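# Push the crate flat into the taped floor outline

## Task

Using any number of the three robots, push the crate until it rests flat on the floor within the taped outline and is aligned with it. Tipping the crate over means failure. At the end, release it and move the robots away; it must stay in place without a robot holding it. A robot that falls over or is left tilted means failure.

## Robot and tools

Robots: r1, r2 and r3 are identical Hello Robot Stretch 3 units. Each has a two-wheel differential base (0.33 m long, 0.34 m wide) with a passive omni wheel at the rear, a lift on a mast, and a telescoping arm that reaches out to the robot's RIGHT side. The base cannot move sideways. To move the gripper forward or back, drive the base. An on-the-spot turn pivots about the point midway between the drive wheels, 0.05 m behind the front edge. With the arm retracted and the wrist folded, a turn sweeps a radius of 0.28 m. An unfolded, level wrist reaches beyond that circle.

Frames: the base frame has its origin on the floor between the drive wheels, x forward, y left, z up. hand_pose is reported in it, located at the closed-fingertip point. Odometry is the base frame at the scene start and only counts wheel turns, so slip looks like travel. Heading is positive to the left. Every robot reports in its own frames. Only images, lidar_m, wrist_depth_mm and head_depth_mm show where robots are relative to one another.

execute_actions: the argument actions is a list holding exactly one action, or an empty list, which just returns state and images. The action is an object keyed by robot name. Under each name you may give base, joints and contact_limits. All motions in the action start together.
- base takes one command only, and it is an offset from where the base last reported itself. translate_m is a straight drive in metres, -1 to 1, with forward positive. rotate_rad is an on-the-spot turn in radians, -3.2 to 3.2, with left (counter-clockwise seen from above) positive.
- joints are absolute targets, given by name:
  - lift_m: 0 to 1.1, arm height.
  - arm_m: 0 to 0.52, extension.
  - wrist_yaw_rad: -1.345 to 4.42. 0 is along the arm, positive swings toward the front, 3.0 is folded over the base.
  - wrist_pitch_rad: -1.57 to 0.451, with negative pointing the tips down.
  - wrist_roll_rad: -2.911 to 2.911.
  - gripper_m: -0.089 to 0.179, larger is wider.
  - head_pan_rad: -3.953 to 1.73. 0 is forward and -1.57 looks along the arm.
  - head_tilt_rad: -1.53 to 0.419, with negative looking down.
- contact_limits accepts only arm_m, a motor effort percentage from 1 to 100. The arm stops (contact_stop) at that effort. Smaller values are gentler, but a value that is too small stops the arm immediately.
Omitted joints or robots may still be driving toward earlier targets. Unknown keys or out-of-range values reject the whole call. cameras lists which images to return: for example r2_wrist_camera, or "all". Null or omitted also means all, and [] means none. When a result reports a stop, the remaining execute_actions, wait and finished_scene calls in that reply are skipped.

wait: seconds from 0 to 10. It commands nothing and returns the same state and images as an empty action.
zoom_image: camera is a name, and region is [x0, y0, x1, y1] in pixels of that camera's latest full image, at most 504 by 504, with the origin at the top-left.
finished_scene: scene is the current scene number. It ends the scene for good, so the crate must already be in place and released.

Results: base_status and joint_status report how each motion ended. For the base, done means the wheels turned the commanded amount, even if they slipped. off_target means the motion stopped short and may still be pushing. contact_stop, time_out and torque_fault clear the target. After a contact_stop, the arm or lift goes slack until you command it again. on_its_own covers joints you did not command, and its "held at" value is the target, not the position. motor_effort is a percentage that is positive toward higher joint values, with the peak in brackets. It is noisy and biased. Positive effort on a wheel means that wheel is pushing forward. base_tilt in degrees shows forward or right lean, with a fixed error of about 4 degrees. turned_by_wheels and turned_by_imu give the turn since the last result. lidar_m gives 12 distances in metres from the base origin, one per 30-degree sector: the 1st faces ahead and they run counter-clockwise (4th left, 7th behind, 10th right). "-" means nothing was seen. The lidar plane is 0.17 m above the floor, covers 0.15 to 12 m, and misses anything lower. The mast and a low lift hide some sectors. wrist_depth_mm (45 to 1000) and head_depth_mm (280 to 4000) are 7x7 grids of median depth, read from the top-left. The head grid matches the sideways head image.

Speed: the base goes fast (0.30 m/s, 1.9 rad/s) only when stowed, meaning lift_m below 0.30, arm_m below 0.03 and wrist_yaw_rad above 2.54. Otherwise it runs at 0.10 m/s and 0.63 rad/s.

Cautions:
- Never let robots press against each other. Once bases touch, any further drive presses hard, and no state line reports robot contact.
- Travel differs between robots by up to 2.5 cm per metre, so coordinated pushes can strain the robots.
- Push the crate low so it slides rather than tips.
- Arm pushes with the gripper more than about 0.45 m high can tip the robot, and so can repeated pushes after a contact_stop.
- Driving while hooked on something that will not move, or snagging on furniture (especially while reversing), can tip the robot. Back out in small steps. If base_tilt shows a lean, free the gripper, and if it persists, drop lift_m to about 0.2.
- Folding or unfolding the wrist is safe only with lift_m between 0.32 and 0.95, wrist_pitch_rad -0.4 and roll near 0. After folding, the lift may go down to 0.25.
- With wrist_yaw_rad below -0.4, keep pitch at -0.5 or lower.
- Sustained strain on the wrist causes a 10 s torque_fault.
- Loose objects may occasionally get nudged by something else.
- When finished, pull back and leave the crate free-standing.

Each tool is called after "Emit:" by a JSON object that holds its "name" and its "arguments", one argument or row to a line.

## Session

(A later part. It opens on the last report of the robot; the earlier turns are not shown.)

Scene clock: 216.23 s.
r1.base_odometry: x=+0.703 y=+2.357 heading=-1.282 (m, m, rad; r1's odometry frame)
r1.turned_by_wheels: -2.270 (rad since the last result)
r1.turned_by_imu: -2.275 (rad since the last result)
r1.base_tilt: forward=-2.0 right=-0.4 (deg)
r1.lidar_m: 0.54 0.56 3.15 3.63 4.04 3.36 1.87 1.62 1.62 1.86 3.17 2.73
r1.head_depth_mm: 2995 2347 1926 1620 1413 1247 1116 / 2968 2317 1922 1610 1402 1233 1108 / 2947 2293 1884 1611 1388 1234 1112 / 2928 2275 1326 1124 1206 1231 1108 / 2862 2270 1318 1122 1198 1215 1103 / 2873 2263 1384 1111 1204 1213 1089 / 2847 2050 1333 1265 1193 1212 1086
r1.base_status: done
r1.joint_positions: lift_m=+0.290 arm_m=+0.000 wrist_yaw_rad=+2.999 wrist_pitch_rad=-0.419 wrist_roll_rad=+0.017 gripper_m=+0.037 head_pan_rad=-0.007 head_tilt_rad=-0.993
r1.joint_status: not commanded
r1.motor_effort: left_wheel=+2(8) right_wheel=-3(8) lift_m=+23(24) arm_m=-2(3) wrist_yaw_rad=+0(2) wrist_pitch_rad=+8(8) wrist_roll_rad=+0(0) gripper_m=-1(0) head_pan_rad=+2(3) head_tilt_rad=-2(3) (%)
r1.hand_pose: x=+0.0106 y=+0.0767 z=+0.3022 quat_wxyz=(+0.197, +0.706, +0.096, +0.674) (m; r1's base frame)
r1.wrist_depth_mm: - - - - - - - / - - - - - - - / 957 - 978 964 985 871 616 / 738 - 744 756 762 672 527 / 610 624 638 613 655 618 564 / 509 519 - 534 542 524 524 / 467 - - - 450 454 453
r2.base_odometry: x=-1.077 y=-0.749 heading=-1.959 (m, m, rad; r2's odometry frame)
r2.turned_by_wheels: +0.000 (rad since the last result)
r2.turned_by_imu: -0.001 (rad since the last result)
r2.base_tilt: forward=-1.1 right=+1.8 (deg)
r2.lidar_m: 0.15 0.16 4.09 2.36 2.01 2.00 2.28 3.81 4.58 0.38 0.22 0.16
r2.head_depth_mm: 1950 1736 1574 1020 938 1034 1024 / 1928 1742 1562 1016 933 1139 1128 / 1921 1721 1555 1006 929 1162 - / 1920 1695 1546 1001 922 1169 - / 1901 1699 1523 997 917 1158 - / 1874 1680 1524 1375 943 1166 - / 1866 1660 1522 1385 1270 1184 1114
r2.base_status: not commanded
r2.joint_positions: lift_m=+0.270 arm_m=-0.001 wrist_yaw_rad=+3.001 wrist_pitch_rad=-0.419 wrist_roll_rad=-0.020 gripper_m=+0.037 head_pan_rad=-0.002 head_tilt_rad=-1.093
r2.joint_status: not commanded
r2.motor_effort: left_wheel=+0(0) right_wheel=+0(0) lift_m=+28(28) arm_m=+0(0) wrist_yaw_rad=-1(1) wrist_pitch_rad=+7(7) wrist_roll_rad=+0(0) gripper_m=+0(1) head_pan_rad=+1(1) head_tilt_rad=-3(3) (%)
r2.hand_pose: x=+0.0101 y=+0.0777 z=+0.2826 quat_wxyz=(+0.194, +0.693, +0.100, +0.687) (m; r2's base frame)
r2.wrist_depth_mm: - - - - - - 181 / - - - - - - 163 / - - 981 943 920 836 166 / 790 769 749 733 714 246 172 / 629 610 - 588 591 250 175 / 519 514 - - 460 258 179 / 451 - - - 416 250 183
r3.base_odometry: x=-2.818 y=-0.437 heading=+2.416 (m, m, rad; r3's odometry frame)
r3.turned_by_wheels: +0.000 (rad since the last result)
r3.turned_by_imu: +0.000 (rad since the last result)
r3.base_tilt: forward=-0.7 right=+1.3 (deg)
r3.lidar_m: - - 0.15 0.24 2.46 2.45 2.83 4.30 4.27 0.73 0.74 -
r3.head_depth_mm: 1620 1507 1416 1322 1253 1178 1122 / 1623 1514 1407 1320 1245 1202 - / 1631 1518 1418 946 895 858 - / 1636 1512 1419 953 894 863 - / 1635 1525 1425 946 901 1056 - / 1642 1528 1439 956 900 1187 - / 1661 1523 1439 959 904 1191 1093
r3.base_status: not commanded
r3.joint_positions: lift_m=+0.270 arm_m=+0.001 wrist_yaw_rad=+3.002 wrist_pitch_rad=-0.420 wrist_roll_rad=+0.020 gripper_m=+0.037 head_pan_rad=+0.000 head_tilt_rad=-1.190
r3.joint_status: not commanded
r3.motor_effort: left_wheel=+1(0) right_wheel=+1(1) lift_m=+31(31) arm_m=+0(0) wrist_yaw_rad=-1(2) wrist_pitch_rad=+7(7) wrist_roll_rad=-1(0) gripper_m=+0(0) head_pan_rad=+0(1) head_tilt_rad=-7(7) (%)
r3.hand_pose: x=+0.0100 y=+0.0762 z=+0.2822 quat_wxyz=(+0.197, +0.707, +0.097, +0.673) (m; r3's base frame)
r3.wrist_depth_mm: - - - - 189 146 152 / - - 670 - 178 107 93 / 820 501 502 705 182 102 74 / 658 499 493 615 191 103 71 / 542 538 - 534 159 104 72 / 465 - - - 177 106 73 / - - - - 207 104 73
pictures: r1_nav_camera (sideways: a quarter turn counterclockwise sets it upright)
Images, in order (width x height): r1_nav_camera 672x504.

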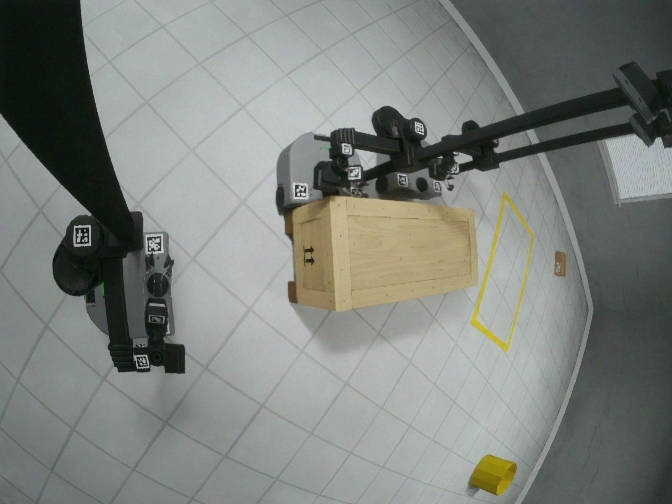

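Emit:
{"name": "execute_actions", "arguments": {
  "actions": [
    {"r1":{"base":{"translate_m":0.48}},"r2":{"base":{"translate_m":0.09}}}
  ],
  "cameras": []
}}

Emit:
{"name": "execute_actions", "arguments": {
  "actions": [
    {"r1":{"base":{"translate_m":0.08}},"r2":{"base":{"translate_m":0.08}},"r3":{"base":{"translate_m":0.08}}}
  ],
  "cameras": ["r1_nav_camera"]
}}

Scene clock: 221.57 s.
r1.base_odometry: x=+0.840 y=+1.897 heading=-1.281 (m, m, rad; r1's odometry frame)
r1.turned_by_wheels: +0.000 (rad since the last result)
r1.turned_by_imu: +0.002 (rad since the last result)
r1.base_tilt: forward=-1.9 right=-0.4 (deg)
r1.lidar_m: - - 0.15 0.21 4.37 4.04 2.27 1.96 1.95 2.24 3.83 -
r1.head_depth_mm: 3020 2347 1919 1632 1418 1238 1111 / 3022 2327 1890 1595 1399 1235 1110 / 2967 2298 1875 1615 1400 1212 1106 / 2866 2283 1875 1123 981 871 783 / 2882 2235 1845 1114 975 864 779 / 2838 2231 1855 1115 970 858 782 / 2703 2193 1745 1233 1243 881 782
r1.base_status: done
r1.joint_positions: lift_m=+0.290 arm_m=+0.000 wrist_yaw_rad=+3.003 wrist_pitch_rad=-0.419 wrist_roll_rad=+0.017 gripper_m=+0.037 head_pan_rad=-0.007 head_tilt_rad=-0.993
r1.joint_status: not commanded
r1.motor_effort: left_wheel=+2(8) right_wheel=-2(6) lift_m=+23(23) arm_m=-2(2) wrist_yaw_rad=-3(4) wrist_pitch_rad=+8(8) wrist_roll_rad=+0(0) gripper_m=+1(2) head_pan_rad=+2(3) head_tilt_rad=-3(2) (%)
r1.hand_pose: x=+0.0098 y=+0.0769 z=+0.3022 quat_wxyz=(+0.196, +0.706, +0.097, +0.674) (m; r1's base frame)
r1.wrist_depth_mm: - - - 333 294 291 293 / - - - 368 178 183 185 / 946 - 958 531 144 128 132 / 732 - 732 432 144 101 100 / 613 602 635 432 140 92 82 / 525 524 - 472 131 94 72 / 465 - - - 186 96 69
r2.base_odometry: x=-1.111 y=-0.832 heading=-1.959 (m, m, rad; r2's odometry frame)
r2.turned_by_wheels: +0.000 (rad since the last result)
r2.turned_by_imu: -0.001 (rad since the last result)
r2.base_tilt: forward=-1.1 right=+1.8 (deg)
r2.lidar_m: - - 4.35 2.44 2.07 2.07 2.36 3.97 4.62 0.24 0.15 -
r2.head_depth_mm: 1952 1746 1579 1438 940 867 1012 / 1935 1720 1562 1422 934 862 1132 / 1933 1708 1553 1419 928 858 - / 1910 1700 1541 1409 921 865 - / 1898 1694 1538 1406 916 862 - / 1877 1678 1524 1391 944 873 - / 1875 1674 1517 1386 1272 1182 1114
r2.base_status: done
r2.joint_positions: lift_m=+0.270 arm_m=-0.001 wrist_yaw_rad=+3.001 wrist_pitch_rad=-0.419 wrist_roll_rad=-0.020 gripper_m=+0.037 head_pan_rad=-0.002 head_tilt_rad=-1.093
r2.joint_status: not commanded
r2.motor_effort: left_wheel=+0(12) right_wheel=+0(5) lift_m=+28(28) arm_m=+0(0) wrist_yaw_rad=-1(1) wrist_pitch_rad=+7(7) wrist_roll_rad=+0(0) gripper_m=-1(0) head_pan_rad=+1(1) head_tilt_rad=-4(2) (%)
r2.hand_pose: x=+0.0102 y=+0.0777 z=+0.2826 quat_wxyz=(+0.195, +0.693, +0.100, +0.687) (m; r2's base frame)
r2.wrist_depth_mm: - - - - - - 178 / - - - - 166 114 108 / - - 977 945 174 101 78 / 782 768 731 732 182 103 72 / 622 614 - 585 163 107 73 / 517 519 - - 213 109 75 / 459 - - - 217 108 77
r3.base_odometry: x=-2.818 y=-0.437 heading=+2.416 (m, m, rad; r3's odometry frame)
r3.turned_by_wheels: +0.000 (rad since the last result)
r3.turned_by_imu: +0.000 (rad since the last result)
r3.base_tilt: forward=-0.7 right=+1.3 (deg)
r3.lidar_m: - - 0.15 0.24 2.46 2.46 2.82 4.30 4.28 2.68 2.50 -
r3.head_depth_mm: 1615 1514 1370 1148 1074 1179 1121 / 1620 1508 1400 1132 1087 1206 - / 1630 1510 1422 947 897 854 - / 1640 1521 1430 951 894 861 - / 1634 1528 1435 952 897 1059 - / 1646 1532 1433 954 900 1186 - / 1642 1534 1434 961 902 1109 1092
r3.base_status: not commanded
r3.joint_positions: lift_m=+0.270 arm_m=+0.001 wrist_yaw_rad=+3.002 wrist_pitch_rad=-0.420 wrist_roll_rad=+0.020 gripper_m=+0.037 head_pan_rad=+0.000 head_tilt_rad=-1.190
r3.joint_status: not commanded
r3.motor_effort: left_wheel=+1(0) right_wheel=+1(1) lift_m=+31(31) arm_m=+0(0) wrist_yaw_rad=-1(1) wrist_pitch_rad=+7(7) wrist_roll_rad=+0(0) gripper_m=-1(0) head_pan_rad=+0(0) head_tilt_rad=-6(7) (%)
r3.hand_pose: x=+0.0100 y=+0.0762 z=+0.2822 quat_wxyz=(+0.197, +0.707, +0.097, +0.673) (m; r3's base frame)
r3.wrist_depth_mm: - - - 520 188 146 152 / - - 676 593 178 107 93 / 818 813 504 476 182 102 74 / 653 651 498 492 191 103 71 / 539 539 - 534 159 104 72 / 465 - - - 177 106 73 / - - - - 207 104 73
pictures: none
No camera images: the call's "cameras" was empty. Leave "cameras" out to get every camera's image.

Scene clock: 223.77 s.
r1.base_odometry: x=+0.862 y=+1.821 heading=-1.281 (m, m, rad; r1's odometry frame)
r1.turned_by_wheels: +0.001 (rad since the last result)
r1.turned_by_imu: -0.003 (rad since the last result)
r1.base_tilt: forward=-1.8 right=-0.4 (deg)
r1.lidar_m: - - 0.15 0.20 4.39 4.04 2.28 1.96 1.95 2.25 3.80 -
r1.head_depth_mm: 3069 2351 1909 1621 1408 1245 1115 / 2956 2330 1909 1626 1398 1230 1109 / 2946 2295 1911 1612 1398 1214 1104 / 2841 2279 1878 1125 983 866 784 / 2821 2247 1861 1120 975 868 776 / 2845 2246 1855 1113 973 861 780 / 2687 2221 1754 1129 1228 885 780
r1.base_status: translate_m off_target (by the wheels' count: +0.0796 of +0.0800)
r1.joint_positions: lift_m=+0.290 arm_m=+0.000 wrist_yaw_rad=+3.012 wrist_pitch_rad=-0.419 wrist_roll_rad=+0.017 gripper_m=+0.037 head_pan_rad=-0.006 head_tilt_rad=-0.994
r1.joint_status: not commanded
r1.on_its_own: left_wheel is at rest, and its effort (+46) is outside its rest range (-18 to +18); right_wheel is at rest, and its effort (+37) is outside its rest range (-18 to +18); wrist_yaw_rad is at rest, and its effort (-14) is outside its rest range (-12 to +12)
r1.motor_effort: left_wheel=+46(51) right_wheel=+37(48) lift_m=+22(24) arm_m=-2(3) wrist_yaw_rad=-14(14) wrist_pitch_rad=+8(8) wrist_roll_rad=+0(0) gripper_m=+3(3) head_pan_rad=+2(3) head_tilt_rad=-2(3) (%)
r1.hand_pose: x=+0.0078 y=+0.0772 z=+0.3023 quat_wxyz=(+0.193, +0.705, +0.101, +0.675) (m; r1's base frame)
r1.wrist_depth_mm: - - - 322 328 297 295 / - - - 302 179 185 185 / 937 - 985 335 145 129 133 / 744 775 749 366 138 100 101 / 611 638 642 413 137 89 82 / 518 515 - 441 126 89 70 / 460 - - - 179 91 65
r2.base_odometry: x=-1.141 y=-0.906 heading=-1.958 (m, m, rad; r2's odometry frame)
r2.turned_by_wheels: +0.001 (rad since the last result)
r2.turned_by_imu: -0.001 (rad since the last result)
r2.base_tilt: forward=-1.3 right=+1.7 (deg)
r2.lidar_m: - - 4.36 2.45 2.08 2.08 2.37 3.95 4.64 0.21 0.15 -
r2.head_depth_mm: 1957 1749 1572 1442 939 868 1014 / 1934 1732 1562 1426 935 863 1129 / 1924 1721 1557 1425 928 858 - / 1909 1708 1540 1411 924 856 - / 1902 1695 1538 1404 916 850 - / 1874 1686 1523 1395 944 854 - / 1865 1677 1514 1389 1275 1182 1112
r2.base_status: translate_m off_target (by the wheels' count: +0.0798 of +0.0800)
r2.joint_positions: lift_m=+0.270 arm_m=-0.001 wrist_yaw_rad=+3.006 wrist_pitch_rad=-0.419 wrist_roll_rad=-0.020 gripper_m=+0.037 head_pan_rad=-0.002 head_tilt_rad=-1.092
r2.joint_status: not commanded
r2.on_its_own: left_wheel is at rest, and its effort (+64) is outside its rest range (-18 to +18)
r2.motor_effort: left_wheel=+64(100) right_wheel=+3(50) lift_m=+29(29) arm_m=+0(0) wrist_yaw_rad=-5(6) wrist_pitch_rad=+7(8) wrist_roll_rad=+0(0) gripper_m=+1(2) head_pan_rad=+1(1) head_tilt_rad=-3(4) (%)
r2.hand_pose: x=+0.0091 y=+0.0778 z=+0.2827 quat_wxyz=(+0.193, +0.693, +0.102, +0.687) (m; r2's base frame)
r2.wrist_depth_mm: - - - - - - 177 / - - - - 145 113 108 / - - 985 943 152 90 77 / 799 759 735 729 160 90 65 / 631 606 - 587 143 92 64 / 519 515 - - 167 95 65 / 456 - - - 190 92 66
r3.base_odometry: x=-2.878 y=-0.384 heading=+2.417 (m, m, rad; r3's odometry frame)
r3.turned_by_wheels: +0.001 (rad since the last result)
r3.turned_by_imu: +0.000 (rad since the last result)
r3.base_tilt: forward=-0.7 right=+1.2 (deg)
r3.lidar_m: - - 0.15 0.21 2.47 2.47 2.84 4.29 4.29 2.67 2.57 -
r3.head_depth_mm: 1616 1516 1377 1147 1074 1185 1121 / 1632 1503 1399 1129 1083 1205 - / 1637 1515 1419 947 893 860 - / 1623 1523 1428 950 897 861 - / 1645 1527 1432 954 895 868 - / 1656 1536 1439 955 899 1176 - / 1656 1540 1430 957 903 1079 1097
r3.base_status: translate_m off_target (by the wheels' count: +0.0797 of +0.0800)
r3.joint_positions: lift_m=+0.270 arm_m=+0.001 wrist_yaw_rad=+3.003 wrist_pitch_rad=-0.420 wrist_roll_rad=+0.020 gripper_m=+0.037 head_pan_rad=+0.000 head_tilt_rad=-1.190
r3.joint_status: not commanded
r3.on_its_own: left_wheel is at rest, and its effort (+47) is outside its rest range (-18 to +18); right_wheel is at rest, and its effort (+41) is outside its rest range (-18 to +18)
r3.motor_effort: left_wheel=+47(84) right_wheel=+41(71) lift_m=+31(31) arm_m=+0(0) wrist_yaw_rad=-2(3) wrist_pitch_rad=+7(7) wrist_roll_rad=+0(0) gripper_m=+0(0) head_pan_rad=+0(0) head_tilt_rad=-7(6) (%)
r3.hand_pose: x=+0.0097 y=+0.0763 z=+0.2822 quat_wxyz=(+0.196, +0.706, +0.098, +0.673) (m; r3's base frame)
r3.wrist_depth_mm: - - - 455 169 146 153 / - - 682 591 153 99 93 / 822 828 502 476 157 87 69 / 660 657 496 493 164 88 61 / 546 542 - 539 149 89 62 / 466 - - - 138 90 62 / - - - - 178 89 63
pictures: r1_nav_camera (sideways: a quarter turn counterclockwise sets it upright)
Images, in order (width x height): r1_nav_camera 672x504.

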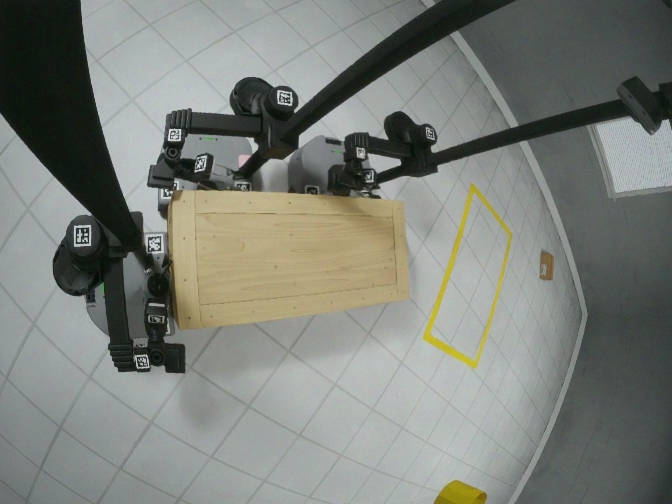

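Emit:
{"name": "execute_actions", "arguments": {
  "actions": [
    {"r1":{"base":{"translate_m":-0.3}},"r2":{"base":{"translate_m":-0.01}},"r3":{"base":{"translate_m":-0.01}}}
  ],
  "cameras": []
}}

Emit:
{"name": "execute_actions", "arguments": {
  "actions": [
    {"r1":{"base":{"rotate_rad":3.13},"joints":{"head_pan_rad":-3.14}}}
  ],
  "cameras": []
}}

Emit:
{"name": "execute_actions", "arguments": {
  "actions": [
    {"r1":{"base":{"translate_m":-0.2}}}
  ],
  "cameras": ["r1_nav_camera"]
}}

Scene clock: 231.10 s.
r1.base_odometry: x=+0.777 y=+2.108 heading=-1.281 (m, m, rad; r1's odometry frame)
r1.turned_by_wheels: +0.000 (rad since the last result)
r1.turned_by_imu: +0.001 (rad since the last result)
r1.base_tilt: forward=-1.9 right=-0.4 (deg)
r1.lidar_m: 0.35 0.37 3.01 3.47 4.15 3.63 2.03 1.75 1.75 2.00 2.63 0.36
r1.head_depth_mm: 3008 2371 1922 1638 1414 1250 1113 / 2965 2315 1905 1632 1401 1240 1110 / 2938 2286 1896 1597 1402 1232 1111 / 2896 2260 1359 1126 981 1162 1103 / 2929 2283 1317 1117 976 1156 1098 / 2822 2228 1339 1120 972 1159 1093 / 2811 1271 1224 1429 1007 1110 1085
r1.base_status: done
r1.joint_positions: lift_m=+0.290 arm_m=+0.000 wrist_yaw_rad=+3.001 wrist_pitch_rad=-0.419 wrist_roll_rad=+0.017 gripper_m=+0.037 head_pan_rad=-0.006 head_tilt_rad=-0.994
r1.joint_status: not commanded
r1.motor_effort: left_wheel=+1(33) right_wheel=+0(28) lift_m=+23(22) arm_m=-2(1) wrist_yaw_rad=-2(13) wrist_pitch_rad=+8(8) wrist_roll_rad=+0(0) gripper_m=+0(4) head_pan_rad=+3(3) head_tilt_rad=-2(3) (%)
r1.hand_pose: x=+0.0101 y=+0.0769 z=+0.3024 quat_wxyz=(+0.196, +0.706, +0.097, +0.674) (m; r1's base frame)
r1.wrist_depth_mm: - - - - - - 382 / - - - - - - 363 / 930 - 925 981 922 605 364 / 755 - 766 740 687 501 380 / 622 605 639 611 617 504 380 / 522 517 - 538 536 507 392 / 461 - - - 457 456 449
r2.base_odometry: x=-1.137 y=-0.897 heading=-1.958 (m, m, rad; r2's odometry frame)
r2.turned_by_wheels: +0.000 (rad since the last result)
r2.turned_by_imu: -0.002 (rad since the last result)
r2.base_tilt: forward=-1.3 right=+1.8 (deg)
r2.lidar_m: - - 4.37 2.44 2.07 2.07 2.36 3.93 4.63 0.25 0.15 -
r2.head_depth_mm: 1966 1756 1572 1434 936 867 1017 / 1934 1733 1564 1437 935 862 1130 / 1929 1714 1554 1418 928 859 - / 1915 1701 1535 1412 923 867 - / 1897 1693 1540 1408 916 860 - / 1893 1678 1528 1399 945 871 - / 1872 1677 1515 1390 1271 1182 1118
r2.base_status: done
r2.joint_positions: lift_m=+0.270 arm_m=-0.001 wrist_yaw_rad=+3.002 wrist_pitch_rad=-0.419 wrist_roll_rad=-0.020 gripper_m=+0.037 head_pan_rad=-0.002 head_tilt_rad=-1.092
r2.joint_status: not commanded
r2.motor_effort: left_wheel=+0(40) right_wheel=+0(5) lift_m=+28(29) arm_m=+0(0) wrist_yaw_rad=-2(4) wrist_pitch_rad=+7(7) wrist_roll_rad=+0(0) gripper_m=+0(2) head_pan_rad=+1(1) head_tilt_rad=-4(3) (%)
r2.hand_pose: x=+0.0100 y=+0.0777 z=+0.2827 quat_wxyz=(+0.194, +0.693, +0.100, +0.687) (m; r2's base frame)
r2.wrist_depth_mm: - - - - - - 178 / - - - - 166 115 108 / - - 976 939 175 101 79 / 774 758 737 726 183 104 72 / 626 614 - 587 163 107 74 / 520 511 - - 213 110 75 / 456 - - - 219 109 77
r3.base_odometry: x=-2.870 y=-0.391 heading=+2.417 (m, m, rad; r3's odometry frame)
r3.turned_by_wheels: +0.000 (rad since the last result)
r3.turned_by_imu: +0.000 (rad since the last result)
r3.base_tilt: forward=-0.7 right=+1.3 (deg)
r3.lidar_m: - - 0.15 0.24 2.46 2.45 2.83 4.29 4.28 2.67 0.56 -
r3.head_depth_mm: 1629 1507 1412 1320 1247 1179 1119 / 1629 1516 1416 1316 1236 1201 - / 1638 1519 1412 945 891 859 - / 1636 1523 1423 951 895 861 - / 1645 1525 1424 953 900 1060 - / 1652 1531 1432 956 897 1196 - / 1656 1538 1425 958 906 1110 1097
r3.base_status: done
r3.joint_positions: lift_m=+0.270 arm_m=+0.001 wrist_yaw_rad=+3.002 wrist_pitch_rad=-0.420 wrist_roll_rad=+0.020 gripper_m=+0.037 head_pan_rad=+0.000 head_tilt_rad=-1.190
r3.joint_status: not commanded
r3.motor_effort: left_wheel=+1(34) right_wheel=+1(30) lift_m=+31(30) arm_m=+0(0) wrist_yaw_rad=-2(2) wrist_pitch_rad=+7(7) wrist_roll_rad=+0(0) gripper_m=+0(1) head_pan_rad=+0(0) head_tilt_rad=-6(6) (%)
r3.hand_pose: x=+0.0100 y=+0.0762 z=+0.2822 quat_wxyz=(+0.197, +0.707, +0.097, +0.673) (m; r3's base frame)
r3.wrist_depth_mm: - - - 523 188 146 152 / - - 663 601 178 107 93 / 833 827 502 478 182 102 74 / 651 650 492 491 190 103 71 / 540 542 - 530 160 104 72 / 467 - - - 177 106 73 / - - - - 206 104 73
pictures: none
No camera images: the call's "cameras" was empty. Leave "cameras" out to get every camera's image.

Scene clock: 234.20 s.
r1.base_odometry: x=+0.777 y=+2.108 heading=+1.849 (m, m, rad; r1's odometry frame)
r1.turned_by_wheels: +3.130 (rad since the last result)
r1.turned_by_imu: +3.139 (rad since the last result)
r1.base_tilt: forward=-1.9 right=-0.6 (deg)
r1.lidar_m: 2.05 1.75 1.75 1.98 2.67 0.37 0.35 0.36 3.00 3.43 4.17 3.80
r1.head_depth_mm: 2995 2345 1913 1620 1405 1239 1072 / 3004 2334 1899 1622 1399 1236 1078 / 2936 2277 1893 1606 1392 1275 - / 2920 2278 1354 1126 981 - - / 2850 2275 1312 1122 981 1200 - / 2818 2239 1338 1112 966 1174 - / 2768 1280 1223 1422 1000 1139 1083
r1.base_status: done
r1.joint_positions: lift_m=+0.290 arm_m=+0.000 wrist_yaw_rad=+3.001 wrist_pitch_rad=-0.419 wrist_roll_rad=+0.017 gripper_m=+0.037 head_pan_rad=-3.133 head_tilt_rad=-0.994
r1.joint_status: all done
r1.motor_effort: left_wheel=-2(6) right_wheel=+3(9) lift_m=+23(22) arm_m=-2(3) wrist_yaw_rad=-2(2) wrist_pitch_rad=+7(7) wrist_roll_rad=+0(0) gripper_m=+0(0) head_pan_rad=-2(34) head_tilt_rad=-3(2) (%)
r1.hand_pose: x=+0.0101 y=+0.0769 z=+0.3024 quat_wxyz=(+0.196, +0.706, +0.097, +0.674) (m; r1's base frame)
r1.wrist_depth_mm: - - - - - - - / - - - - - - - / 980 - 972 943 980 997 950 / 773 - 754 755 762 740 765 / 624 613 638 609 628 640 621 / 515 529 - 537 535 512 524 / 466 - - - 456 455 449
r2.base_odometry: x=-1.137 y=-0.897 heading=-1.958 (m, m, rad; r2's odometry frame)
r2.turned_by_wheels: +0.000 (rad since the last result)
r2.turned_by_imu: -0.001 (rad since the last result)
r2.base_tilt: forward=-1.3 right=+1.9 (deg)
r2.lidar_m: - - 4.36 2.44 2.07 2.07 2.36 3.95 4.64 0.25 0.15 -
r2.head_depth_mm: 1961 1748 1576 1441 936 869 1014 / 1944 1730 1565 1424 930 863 1128 / 1921 1723 1551 1418 928 860 - / 1898 1705 1542 1412 924 862 - / 1882 1695 1534 1405 918 860 - / 1883 1679 1527 1390 946 875 - / 1877 1672 1521 1384 1276 1183 1112
r2.base_status: not commanded
r2.joint_positions: lift_m=+0.270 arm_m=-0.001 wrist_yaw_rad=+3.002 wrist_pitch_rad=-0.419 wrist_roll_rad=-0.020 gripper_m=+0.037 head_pan_rad=-0.002 head_tilt_rad=-1.092
r2.joint_status: not commanded
r2.motor_effort: left_wheel=+0(0) right_wheel=+0(0) lift_m=+29(29) arm_m=+0(0) wrist_yaw_rad=-2(1) wrist_pitch_rad=+6(7) wrist_roll_rad=+0(0) gripper_m=+0(0) head_pan_rad=+1(1) head_tilt_rad=-4(4) (%)
r2.hand_pose: x=+0.0100 y=+0.0777 z=+0.2827 quat_wxyz=(+0.194, +0.693, +0.100, +0.687) (m; r2's base frame)
r2.wrist_depth_mm: - - - - - - 178 / - - - - 166 114 108 / - - 978 937 175 101 79 / 796 765 749 733 183 104 72 / 626 610 - 587 163 107 74 / 513 514 - - 213 110 75 / 454 - - - 219 109 77
r3.base_odometry: x=-2.870 y=-0.391 heading=+2.417 (m, m, rad; r3's odometry frame)
r3.turned_by_wheels: +0.000 (rad since the last result)
r3.turned_by_imu: +0.000 (rad since the last result)
r3.base_tilt: forward=-0.8 right=+1.3 (deg)
r3.lidar_m: - - 0.15 0.24 2.45 2.45 2.82 4.31 4.28 2.66 2.49 -
r3.head_depth_mm: 1608 1511 1405 1145 1102 1181 1119 / 1625 1516 1419 1314 1220 1199 - / 1633 1517 1421 947 896 860 - / 1650 1520 1423 950 897 866 - / 1643 1523 1419 950 897 1062 - / 1646 1532 1429 957 899 1188 - / 1647 1536 1435 962 902 1106 1097
r3.base_status: not commanded
r3.joint_positions: lift_m=+0.270 arm_m=+0.001 wrist_yaw_rad=+3.002 wrist_pitch_rad=-0.420 wrist_roll_rad=+0.020 gripper_m=+0.037 head_pan_rad=+0.000 head_tilt_rad=-1.190
r3.joint_status: not commanded
r3.motor_effort: left_wheel=+1(0) right_wheel=+1(1) lift_m=+30(31) arm_m=+0(0) wrist_yaw_rad=-2(2) wrist_pitch_rad=+7(7) wrist_roll_rad=+0(0) gripper_m=+0(1) head_pan_rad=+0(0) head_tilt_rad=-6(7) (%)
r3.hand_pose: x=+0.0100 y=+0.0762 z=+0.2822 quat_wxyz=(+0.197, +0.707, +0.097, +0.673) (m; r3's base frame)
r3.wrist_depth_mm: - - - 520 188 145 152 / - - 669 602 178 107 93 / 825 813 501 477 182 102 74 / 653 665 499 495 191 103 71 / 538 543 - 532 159 104 72 / 462 - - - 177 106 73 / - - - - 206 104 73
pictures: none
No camera images: the call's "cameras" was empty. Leave "cameras" out to get every camera's image.

Scene clock: 236.37 s.
r1.base_odometry: x=+0.831 y=+1.917 heading=+1.848 (m, m, rad; r1's odometry frame)
r1.turned_by_wheels: -0.001 (rad since the last result)
r1.turned_by_imu: +0.051 (rad since the last result)
r1.base_tilt: forward=-1.5 right=-0.3 (deg)
r1.lidar_m: 2.03 1.79 1.79 2.08 2.54 0.28 0.28 0.29 2.97 3.48 4.25 3.54
r1.head_depth_mm: 3041 2350 1939 1631 1409 1263 1078 / 3009 2316 1918 1614 1403 1245 1080 / 2954 2328 1908 1608 1402 1272 - / 2948 2307 1341 1130 983 - - / 2877 2265 1320 1126 974 948 - / 2863 2238 1499 1119 970 1058 - / 2722 1216 1211 1416 1053 1073 1079
r1.base_status: translate_m off_target (by the wheels' count: -0.1994 of -0.2000)
r1.joint_positions: lift_m=+0.290 arm_m=+0.000 wrist_yaw_rad=+3.000 wrist_pitch_rad=-0.418 wrist_roll_rad=+0.017 gripper_m=+0.037 head_pan_rad=-3.136 head_tilt_rad=-0.997
r1.joint_status: not commanded
r1.on_its_own: left_wheel is at rest, and its effort (-65) is outside its rest range (-18 to +18); right_wheel is at rest, and its effort (-61) is outside its rest range (-18 to +18)
r1.motor_effort: left_wheel=-65(69) right_wheel=-61(100) lift_m=+21(24) arm_m=-1(2) wrist_yaw_rad=+0(8) wrist_pitch_rad=+7(8) wrist_roll_rad=+0(0) gripper_m=-1(1) head_pan_rad=-1(2) head_tilt_rad=-2(4) (%)
r1.hand_pose: x=+0.0104 y=+0.0771 z=+0.3026 quat_wxyz=(+0.196, +0.706, +0.096, +0.674) (m; r1's base frame)
r1.wrist_depth_mm: - - - - - - - / - - - - - - - / 968 - 956 975 940 967 949 / 763 - 745 739 755 750 754 / 615 624 638 616 631 611 614 / 521 526 - 547 537 529 534 / 469 - - - 450 457 446
r2.base_odometry: x=-1.137 y=-0.897 heading=-1.958 (m, m, rad; r2's odometry frame)
r2.turned_by_wheels: +0.000 (rad since the last result)
r2.turned_by_imu: +0.000 (rad since the last result)
r2.base_tilt: forward=-1.2 right=+1.8 (deg)
r2.lidar_m: - - 4.37 2.44 2.08 2.07 2.37 3.95 4.63 0.25 0.15 -
r2.head_depth_mm: 1961 1742 1572 1440 935 868 1015 / 1941 1733 1567 1424 935 862 1131 / 1930 1713 1560 1417 927 858 - / 1908 1708 1543 1412 924 853 - / 1891 1694 1532 1407 920 858 - / 1891 1670 1528 1399 944 864 - / 1857 1671 1515 1384 1279 1183 1113
r2.base_status: not commanded
r2.joint_positions: lift_m=+0.270 arm_m=-0.001 wrist_yaw_rad=+3.002 wrist_pitch_rad=-0.419 wrist_roll_rad=-0.020 gripper_m=+0.037 head_pan_rad=-0.002 head_tilt_rad=-1.092
r2.joint_status: not commanded
r2.motor_effort: left_wheel=+0(0) right_wheel=+0(0) lift_m=+28(28) arm_m=+0(0) wrist_yaw_rad=-2(1) wrist_pitch_rad=+7(7) wrist_roll_rad=+0(0) gripper_m=+1(0) head_pan_rad=+1(1) head_tilt_rad=-3(4) (%)
r2.hand_pose: x=+0.0100 y=+0.0777 z=+0.2827 quat_wxyz=(+0.194, +0.693, +0.100, +0.687) (m; r2's base frame)
r2.wrist_depth_mm: - - - - - - 178 / - - - - 163 114 107 / - - 986 948 172 99 78 / 789 762 728 726 180 102 71 / 629 613 - 586 160 105 73 / 523 513 - - 211 108 74 / 455 - - - 214 107 76
r3.base_odometry: x=-2.870 y=-0.391 heading=+2.417 (m, m, rad; r3's odometry frame)
r3.turned_by_wheels: +0.000 (rad since the last result)
r3.turned_by_imu: +0.000 (rad since the last result)
r3.base_tilt: forward=-0.7 right=+1.3 (deg)
r3.lidar_m: - - 0.15 0.24 2.46 2.45 2.84 4.29 4.30 2.68 2.47 -
r3.head_depth_mm: 1620 1521 816 1132 1099 1181 1125 / 1622 1509 1412 1144 1111 1201 - / 1618 1516 1416 944 893 854 - / 1640 1523 1415 951 892 863 - / 1636 1527 1431 950 902 1062 - / 1638 1536 1432 950 901 1187 - / 1655 1536 1439 961 904 1110 1091
r3.base_status: not commanded
r3.joint_positions: lift_m=+0.270 arm_m=+0.001 wrist_yaw_rad=+3.002 wrist_pitch_rad=-0.420 wrist_roll_rad=+0.020 gripper_m=+0.037 head_pan_rad=+0.000 head_tilt_rad=-1.190
r3.joint_status: not commanded
r3.motor_effort: left_wheel=+1(0) right_wheel=+1(1) lift_m=+31(31) arm_m=+0(0) wrist_yaw_rad=-1(2) wrist_pitch_rad=+7(7) wrist_roll_rad=-1(0) gripper_m=+0(0) head_pan_rad=+0(0) head_tilt_rad=-7(6) (%)
r3.hand_pose: x=+0.0100 y=+0.0762 z=+0.2822 quat_wxyz=(+0.197, +0.707, +0.097, +0.673) (m; r3's base frame)
r3.wrist_depth_mm: - - - 514 187 145 152 / - - 667 596 179 108 93 / 828 820 502 478 182 102 75 / 651 653 495 490 191 104 72 / 540 538 - 531 160 105 72 / 461 - - - 178 106 73 / - - - - 208 105 74
pictures: r1_nav_camera (sideways: a quarter turn counterclockwise sets it upright)
Images, in order (width x height): r1_nav_camera 672x504.

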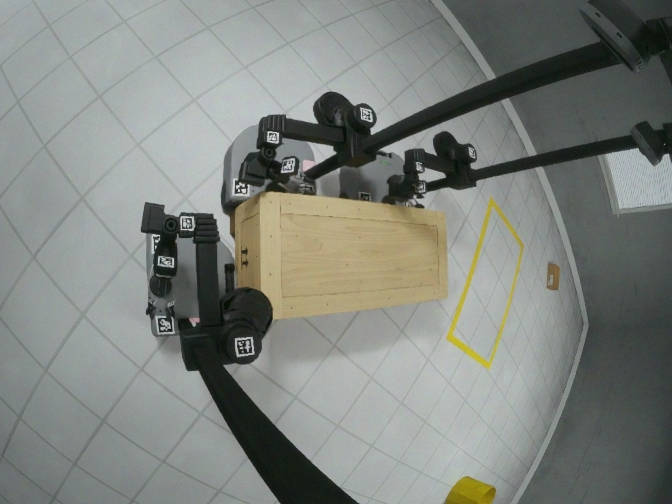

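Emit:
{"name": "execute_actions", "arguments": {
  "actions": [
    {"r1":{"base":{"translate_m":0.03}},"r2":{"base":{"translate_m":-0.75}},"r3":{"base":{"translate_m":-0.28}}}
  ],
  "cameras": []
}}

Emit:
{"name": "execute_actions", "arguments": {
  "actions": [
    {"r2":{"base":{"rotate_rad":3.10},"joints":{"head_pan_rad":-3.14}},"r3":{"base":{"rotate_rad":3.19},"joints":{"head_pan_rad":-3.14}}}
  ],
  "cameras": ["r2_nav_camera"]
}}

Emit:
{"name": "execute_actions", "arguments": {
  "actions": [
    {"r3":{"base":{"translate_m":-0.2}},"r2":{"base":{"translate_m":-0.45}}}
  ],
  "cameras": ["r2_nav_camera"]
}}

Scene clock: 244.47 s.
r1.base_odometry: x=+0.823 y=+1.946 heading=+1.848 (m, m, rad; r1's odometry frame)
r1.turned_by_wheels: +0.000 (rad since the last result)
r1.turned_by_imu: +0.000 (rad since the last result)
r1.base_tilt: forward=-1.9 right=-0.4 (deg)
r1.lidar_m: 2.01 1.77 1.77 2.06 2.54 0.31 0.30 0.32 0.71 3.47 4.22 3.53
r1.head_depth_mm: 3032 2309 1921 1624 1404 1247 1071 / 3002 2304 1917 1613 1395 1247 1081 / 2967 2295 1874 1611 1392 1272 - / 2899 2269 1318 1129 978 - - / 2869 2246 1308 1115 976 1029 - / 2877 2253 1756 1114 969 1147 - / 2822 2208 1829 1563 1335 1188 1084
r1.base_status: done
r1.joint_positions: lift_m=+0.290 arm_m=+0.000 wrist_yaw_rad=+3.000 wrist_pitch_rad=-0.418 wrist_roll_rad=+0.017 gripper_m=+0.037 head_pan_rad=-3.137 head_tilt_rad=-0.993
r1.joint_status: not commanded
r1.motor_effort: left_wheel=+1(54) right_wheel=+0(58) lift_m=+21(22) arm_m=+0(0) wrist_yaw_rad=-1(2) wrist_pitch_rad=+7(7) wrist_roll_rad=+0(0) gripper_m=+0(0) head_pan_rad=-1(1) head_tilt_rad=-3(2) (%)
r1.hand_pose: x=+0.0104 y=+0.0771 z=+0.3027 quat_wxyz=(+0.196, +0.706, +0.096, +0.674) (m; r1's base frame)
r1.wrist_depth_mm: - - - - - - - / - - - - - - - / 954 - 942 950 962 - 982 / 747 - 784 723 764 747 764 / 602 614 636 620 639 624 620 / 529 515 - 540 542 529 523 / 469 - - - 459 452 448
r2.base_odometry: x=-0.854 y=-0.203 heading=-1.958 (m, m, rad; r2's odometry frame)
r2.turned_by_wheels: +0.000 (rad since the last result)
r2.turned_by_imu: -0.001 (rad since the last result)
r2.base_tilt: forward=-1.2 right=+1.9 (deg)
r2.lidar_m: 0.81 2.95 3.22 1.80 1.53 1.53 1.74 2.93 4.11 3.77 0.55 0.55
r2.head_depth_mm: 1962 1235 1295 1435 1153 1208 1135 / 1933 1228 1299 1424 1298 1217 1128 / 1925 1223 1299 1423 1299 1209 - / 1906 1214 1305 1413 1303 1203 - / 1888 1206 1309 1406 1293 1194 - / 1869 1685 1525 1399 1283 1190 - / 1865 1669 1518 1388 1277 1187 1115
r2.base_status: done
r2.joint_positions: lift_m=+0.270 arm_m=-0.001 wrist_yaw_rad=+3.001 wrist_pitch_rad=-0.419 wrist_roll_rad=-0.020 gripper_m=+0.037 head_pan_rad=-0.002 head_tilt_rad=-1.092
r2.joint_status: not commanded
r2.motor_effort: left_wheel=+0(12) right_wheel=+0(6) lift_m=+28(29) arm_m=+0(0) wrist_yaw_rad=-1(2) wrist_pitch_rad=+7(6) wrist_roll_rad=+0(0) gripper_m=+1(0) head_pan_rad=+0(1) head_tilt_rad=-3(3) (%)
r2.hand_pose: x=+0.0101 y=+0.0777 z=+0.2827 quat_wxyz=(+0.194, +0.693, +0.100, +0.687) (m; r2's base frame)
r2.wrist_depth_mm: - - - - - - - / - - - - - - - / - - 969 948 924 879 856 / 781 766 742 732 716 693 675 / 622 607 - 583 593 567 551 / 521 515 - - 461 476 466 / 457 - - - 418 412 409
r3.base_odometry: x=-2.661 y=-0.576 heading=+2.417 (m, m, rad; r3's odometry frame)
r3.turned_by_wheels: +0.000 (rad since the last result)
r3.turned_by_imu: -0.002 (rad since the last result)
r3.base_tilt: forward=-0.7 right=+1.3 (deg)
r3.lidar_m: 0.34 0.35 0.49 2.63 0.68 2.26 2.60 4.09 4.09 2.89 2.51 0.35
r3.head_depth_mm: 1613 904 1230 1190 1248 1183 1121 / 1620 1512 1246 1246 1248 1207 - / 1613 1514 1006 972 1249 1213 - / 1639 1529 1009 977 1260 1208 - / 1645 1538 1016 978 1264 1215 - / 1643 1531 1017 979 1265 1198 - / 1648 1527 1016 984 1268 1197 1154
r3.base_status: done
r3.joint_positions: lift_m=+0.270 arm_m=+0.001 wrist_yaw_rad=+3.001 wrist_pitch_rad=-0.420 wrist_roll_rad=+0.020 gripper_m=+0.037 head_pan_rad=+0.000 head_tilt_rad=-1.190
r3.joint_status: not commanded
r3.motor_effort: left_wheel=+0(7) right_wheel=+2(7) lift_m=+31(31) arm_m=+0(0) wrist_yaw_rad=-1(2) wrist_pitch_rad=+7(7) wrist_roll_rad=+0(0) gripper_m=-1(0) head_pan_rad=+0(0) head_tilt_rad=-6(7) (%)
r3.hand_pose: x=+0.0101 y=+0.0762 z=+0.2822 quat_wxyz=(+0.197, +0.707, +0.097, +0.673) (m; r3's base frame)
r3.wrist_depth_mm: - - - - - 526 366 / 650 - - - - 532 374 / 559 744 826 837 780 534 374 / 547 657 654 660 655 542 381 / 524 543 - 555 565 514 378 / 462 - - - 461 463 386 / - - - - 406 405 385
pictures: none
No camera images: the call's "cameras" was empty. Leave "cameras" out to get every camera's image.

Scene clock: 247.67 s.
r1.base_odometry: x=+0.823 y=+1.946 heading=+1.848 (m, m, rad; r1's odometry frame)
r1.turned_by_wheels: +0.000 (rad since the last result)
r1.turned_by_imu: +0.001 (rad since the last result)
r1.base_tilt: forward=-1.9 right=-0.5 (deg)
r1.lidar_m: 2.02 1.77 1.77 2.06 2.55 0.31 0.30 0.32 0.59 3.50 4.23 3.53
r1.head_depth_mm: 3017 2341 1925 1631 1408 1241 1069 / 2984 2323 1903 1627 1405 1234 1075 / 2949 2292 1874 1601 1382 1265 - / 2879 2275 1321 1123 981 - - / 2860 2250 1317 1117 971 1032 - / 2842 2249 1748 1118 968 1148 - / 2783 2208 1826 1566 1193 1153 1090
r1.base_status: not commanded
r1.joint_positions: lift_m=+0.290 arm_m=+0.000 wrist_yaw_rad=+3.000 wrist_pitch_rad=-0.418 wrist_roll_rad=+0.017 gripper_m=+0.037 head_pan_rad=-3.137 head_tilt_rad=-0.993
r1.joint_status: not commanded
r1.motor_effort: left_wheel=+1(1) right_wheel=+0(0) lift_m=+21(21) arm_m=+0(0) wrist_yaw_rad=+0(0) wrist_pitch_rad=+7(7) wrist_roll_rad=+0(0) gripper_m=+0(0) head_pan_rad=-1(1) head_tilt_rad=-3(2) (%)
r1.hand_pose: x=+0.0104 y=+0.0771 z=+0.3027 quat_wxyz=(+0.196, +0.706, +0.096, +0.674) (m; r1's base frame)
r1.wrist_depth_mm: - - - - - - - / - - - - - - - / 971 - 967 963 951 952 973 / 767 - 746 758 758 754 750 / 608 599 636 615 646 628 615 / 520 524 - 542 541 515 525 / 465 - - - 452 450 461
r2.base_odometry: x=-0.854 y=-0.203 heading=+1.142 (m, m, rad; r2's odometry frame)
r2.turned_by_wheels: +3.100 (rad since the last result)
r2.turned_by_imu: +3.134 (rad since the last result)
r2.base_tilt: forward=-1.2 right=+1.9 (deg)
r2.lidar_m: 1.70 2.71 4.12 3.91 0.68 0.68 0.81 2.95 3.59 1.87 1.54 1.53
r2.head_depth_mm: 1955 1238 1253 1214 1308 - 1138 / 1928 1229 1348 1388 1311 1244 1128 / 1917 1214 1343 1418 1331 - 1113 / 1903 1212 1335 1406 1333 - 1098 / 1878 1201 1325 1401 1302 - 1096 / 1876 1656 1506 1395 1285 - 1089 / 1877 1671 1516 1382 1278 1191 1094
r2.base_status: done
r2.joint_positions: lift_m=+0.270 arm_m=+0.000 wrist_yaw_rad=+3.001 wrist_pitch_rad=-0.419 wrist_roll_rad=-0.020 gripper_m=+0.037 head_pan_rad=-3.133 head_tilt_rad=-1.092
r2.joint_status: all done
r2.motor_effort: left_wheel=-3(12) right_wheel=+2(9) lift_m=+28(29) arm_m=-1(1) wrist_yaw_rad=-1(1) wrist_pitch_rad=+6(7) wrist_roll_rad=+0(0) gripper_m=+0(0) head_pan_rad=-3(43) head_tilt_rad=-3(3) (%)
r2.hand_pose: x=+0.0101 y=+0.0777 z=+0.2827 quat_wxyz=(+0.194, +0.693, +0.100, +0.687) (m; r2's base frame)
r2.wrist_depth_mm: - - - - - - - / - - - - - - - / 728 - 975 970 923 892 848 / 601 768 749 728 706 684 668 / 576 606 - 590 587 561 550 / 514 513 - - 460 476 467 / 456 - - - 416 414 407
r3.base_odometry: x=-2.660 y=-0.576 heading=-0.676 (m, m, rad; r3's odometry frame)
r3.turned_by_wheels: +3.190 (rad since the last result)
r3.turned_by_imu: +3.132 (rad since the last result)
r3.base_tilt: forward=-0.7 right=+1.3 (deg)
r3.lidar_m: 2.64 4.09 4.10 2.85 2.51 0.35 0.34 0.36 0.50 2.58 0.56 0.57
r3.head_depth_mm: 1615 912 1232 1185 1258 1168 1117 / 1624 1510 1232 1253 - 1168 1123 / 1620 1517 1003 964 - - 1128 / 1641 1527 1014 983 - 1160 1129 / 1641 1533 1013 1011 1280 1166 1137 / 1638 1536 1018 1043 1273 1205 1134 / 1652 1532 1021 1075 1275 1198 1142
r3.base_status: done
r3.joint_positions: lift_m=+0.270 arm_m=+0.001 wrist_yaw_rad=+3.001 wrist_pitch_rad=-0.420 wrist_roll_rad=+0.020 gripper_m=+0.037 head_pan_rad=-3.133 head_tilt_rad=-1.190
r3.joint_status: all done
r3.motor_effort: left_wheel=-1(7) right_wheel=+4(16) lift_m=+31(31) arm_m=+0(0) wrist_yaw_rad=-1(1) wrist_pitch_rad=+7(7) wrist_roll_rad=+0(0) gripper_m=+0(0) head_pan_rad=-5(56) head_tilt_rad=-7(7) (%)
r3.hand_pose: x=+0.0101 y=+0.0762 z=+0.2822 quat_wxyz=(+0.197, +0.707, +0.097, +0.673) (m; r3's base frame)
r3.wrist_depth_mm: - - - - - - - / - - - - - - - / 825 819 842 823 828 817 825 / 555 645 647 652 652 651 658 / 527 540 - 546 559 539 541 / 460 - - - 467 465 469 / - - - - 404 407 408
pictures: r2_nav_camera (sideways: a quarter turn counterclockwise sets it upright)
Images, in order (width x height): r2_nav_camera 672x504.

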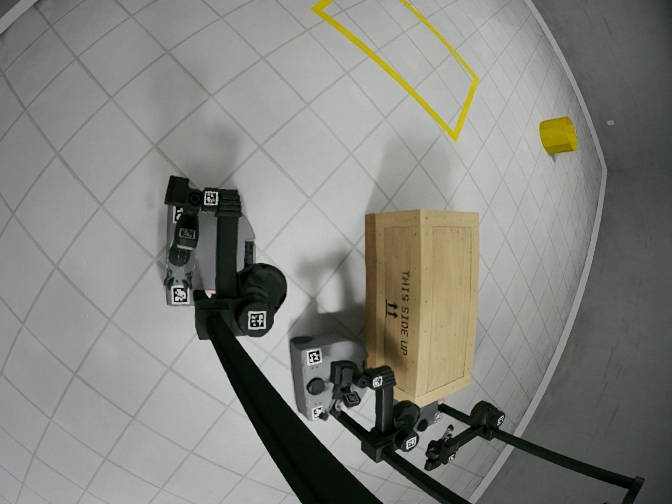

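Scene clock: 250.90 s.
r1.base_odometry: x=+0.823 y=+1.946 heading=+1.848 (m, m, rad; r1's odometry frame)
r1.turned_by_wheels: +0.000 (rad since the last result)
r1.turned_by_imu: +0.001 (rad since the last result)
r1.base_tilt: forward=-2.0 right=-0.3 (deg)
r1.lidar_m: 2.02 1.77 1.77 2.06 2.56 0.34 0.31 0.31 0.45 3.48 4.19 3.53
r1.head_depth_mm: 3046 2351 1910 1637 1415 1246 1073 / 2951 2299 1896 1606 1403 1245 1076 / 2927 2318 1887 1184 984 1082 - / 2921 2288 1332 1130 982 - - / 2854 2250 1316 1121 976 997 - / 2822 2224 1797 1495 1158 1149 - / 2829 2196 1778 1409 832 1090 1083
r1.base_status: not commanded
r1.joint_positions: lift_m=+0.290 arm_m=+0.000 wrist_yaw_rad=+3.000 wrist_pitch_rad=-0.418 wrist_roll_rad=+0.017 gripper_m=+0.037 head_pan_rad=-3.137 head_tilt_rad=-0.993
r1.joint_status: not commanded
r1.motor_effort: left_wheel=+1(1) right_wheel=+0(0) lift_m=+21(21) arm_m=+0(0) wrist_yaw_rad=+0(0) wrist_pitch_rad=+7(7) wrist_roll_rad=+0(0) gripper_m=+1(0) head_pan_rad=+0(1) head_tilt_rad=-4(3) (%)
r1.hand_pose: x=+0.0104 y=+0.0771 z=+0.3027 quat_wxyz=(+0.196, +0.706, +0.096, +0.674) (m; r1's base frame)
r1.wrist_depth_mm: - - - - - - - / - - - - - - - / 930 - 997 984 983 955 961 / 728 - 738 751 766 749 746 / 614 618 632 623 634 617 622 / 522 526 - 542 543 523 532 / 464 - - - 449 457 459
r2.base_odometry: x=-1.041 y=-0.612 heading=+1.142 (m, m, rad; r2's odometry frame)
r2.turned_by_wheels: +0.000 (rad since the last result)
r2.turned_by_imu: -0.001 (rad since the last result)
r2.base_tilt: forward=-1.1 right=+1.8 (deg)
r2.lidar_m: 2.07 3.30 4.40 3.48 0.74 0.42 0.37 0.36 4.25 2.29 1.88 1.87
r2.head_depth_mm: 1955 1749 1119 1062 1128 - 1135 / 1940 1722 1109 1037 1279 1205 1131 / 1926 1702 1106 1024 1304 - 1113 / 1898 1706 1099 1010 1197 - 1096 / 1888 1688 1090 996 1216 - 1096 / 1873 1673 1083 1013 1261 - 1093 / 1861 1664 1517 1393 1279 1194 1094
r2.base_status: done
r2.joint_positions: lift_m=+0.270 arm_m=+0.000 wrist_yaw_rad=+3.001 wrist_pitch_rad=-0.419 wrist_roll_rad=-0.020 gripper_m=+0.037 head_pan_rad=-3.133 head_tilt_rad=-1.092
r2.joint_status: not commanded
r2.motor_effort: left_wheel=-3(16) right_wheel=+1(4) lift_m=+29(28) arm_m=-1(0) wrist_yaw_rad=-1(1) wrist_pitch_rad=+7(7) wrist_roll_rad=+0(0) gripper_m=-1(0) head_pan_rad=-3(3) head_tilt_rad=-4(4) (%)
r2.hand_pose: x=+0.0102 y=+0.0777 z=+0.2827 quat_wxyz=(+0.194, +0.693, +0.100, +0.687) (m; r2's base frame)
r2.wrist_depth_mm: 335 - - - - - - / - - - - - - - / 691 632 984 952 921 886 870 / 480 466 732 724 711 690 670 / 432 456 - 583 584 565 548 / 489 494 - - 458 478 464 / 461 - - - 418 408 404
r3.base_odometry: x=-2.816 y=-0.451 heading=-0.677 (m, m, rad; r3's odometry frame)
r3.turned_by_wheels: +0.000 (rad since the last result)
r3.turned_by_imu: -0.042 (rad since the last result)
r3.base_tilt: forward=-0.7 right=+1.3 (deg)
r3.lidar_m: 2.72 4.20 4.22 2.77 0.58 0.31 0.28 0.28 0.33 0.62 0.38 2.38
r3.head_depth_mm: 1610 1515 858 1157 1244 1173 1123 / 1620 1511 1395 1177 - 1162 1125 / 1641 1514 1012 958 - - 1127 / 1636 1518 1008 963 - 1166 1134 / 1630 1523 1012 955 1145 1178 1133 / 1642 1540 1018 954 1245 1202 1127 / 1658 1530 1023 953 1234 1096 1067
r3.base_status: translate_m off_target (by the wheels' count: -0.1996 of -0.2000)
r3.joint_positions: lift_m=+0.270 arm_m=+0.001 wrist_yaw_rad=+3.000 wrist_pitch_rad=-0.419 wrist_roll_rad=+0.020 gripper_m=+0.037 head_pan_rad=-3.136 head_tilt_rad=-1.191
r3.joint_status: not commanded
r3.on_its_own: left_wheel is at rest, and its effort (-48) is outside its rest range (-18 to +18); right_wheel is at rest, and its effort (-50) is outside its rest range (-18 to +18)
r3.motor_effort: left_wheel=-48(88) right_wheel=-50(100) lift_m=+31(31) arm_m=+0(1) wrist_yaw_rad=+0(2) wrist_pitch_rad=+7(7) wrist_roll_rad=-1(0) gripper_m=-1(0) head_pan_rad=-3(4) head_tilt_rad=-5(7) (%)
r3.hand_pose: x=+0.0104 y=+0.0762 z=+0.2823 quat_wxyz=(+0.197, +0.707, +0.096, +0.673) (m; r3's base frame)
r3.wrist_depth_mm: - - - - - - - / - - - - - - - / 499 523 826 815 825 819 816 / 397 488 659 658 661 649 656 / 359 506 - 542 559 540 540 / 367 - - - 464 464 465 / - - - - 406 407 402
pictures: r2_nav_camera (sideways: a quarter turn counterclockwise sets it upright)
Images, in order (width x height): r2_nav_camera 672x504.

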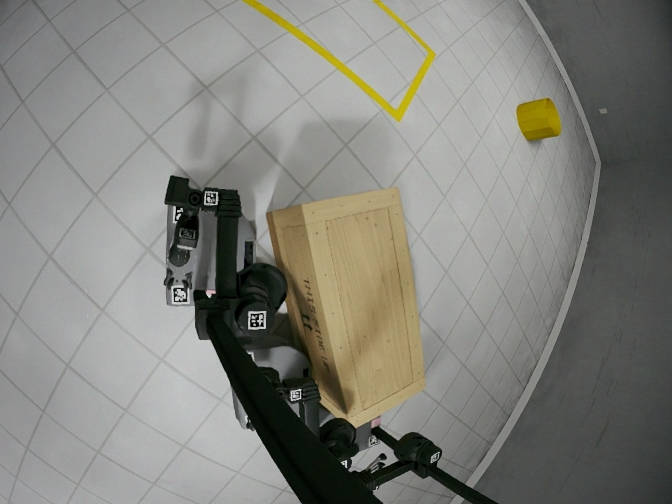

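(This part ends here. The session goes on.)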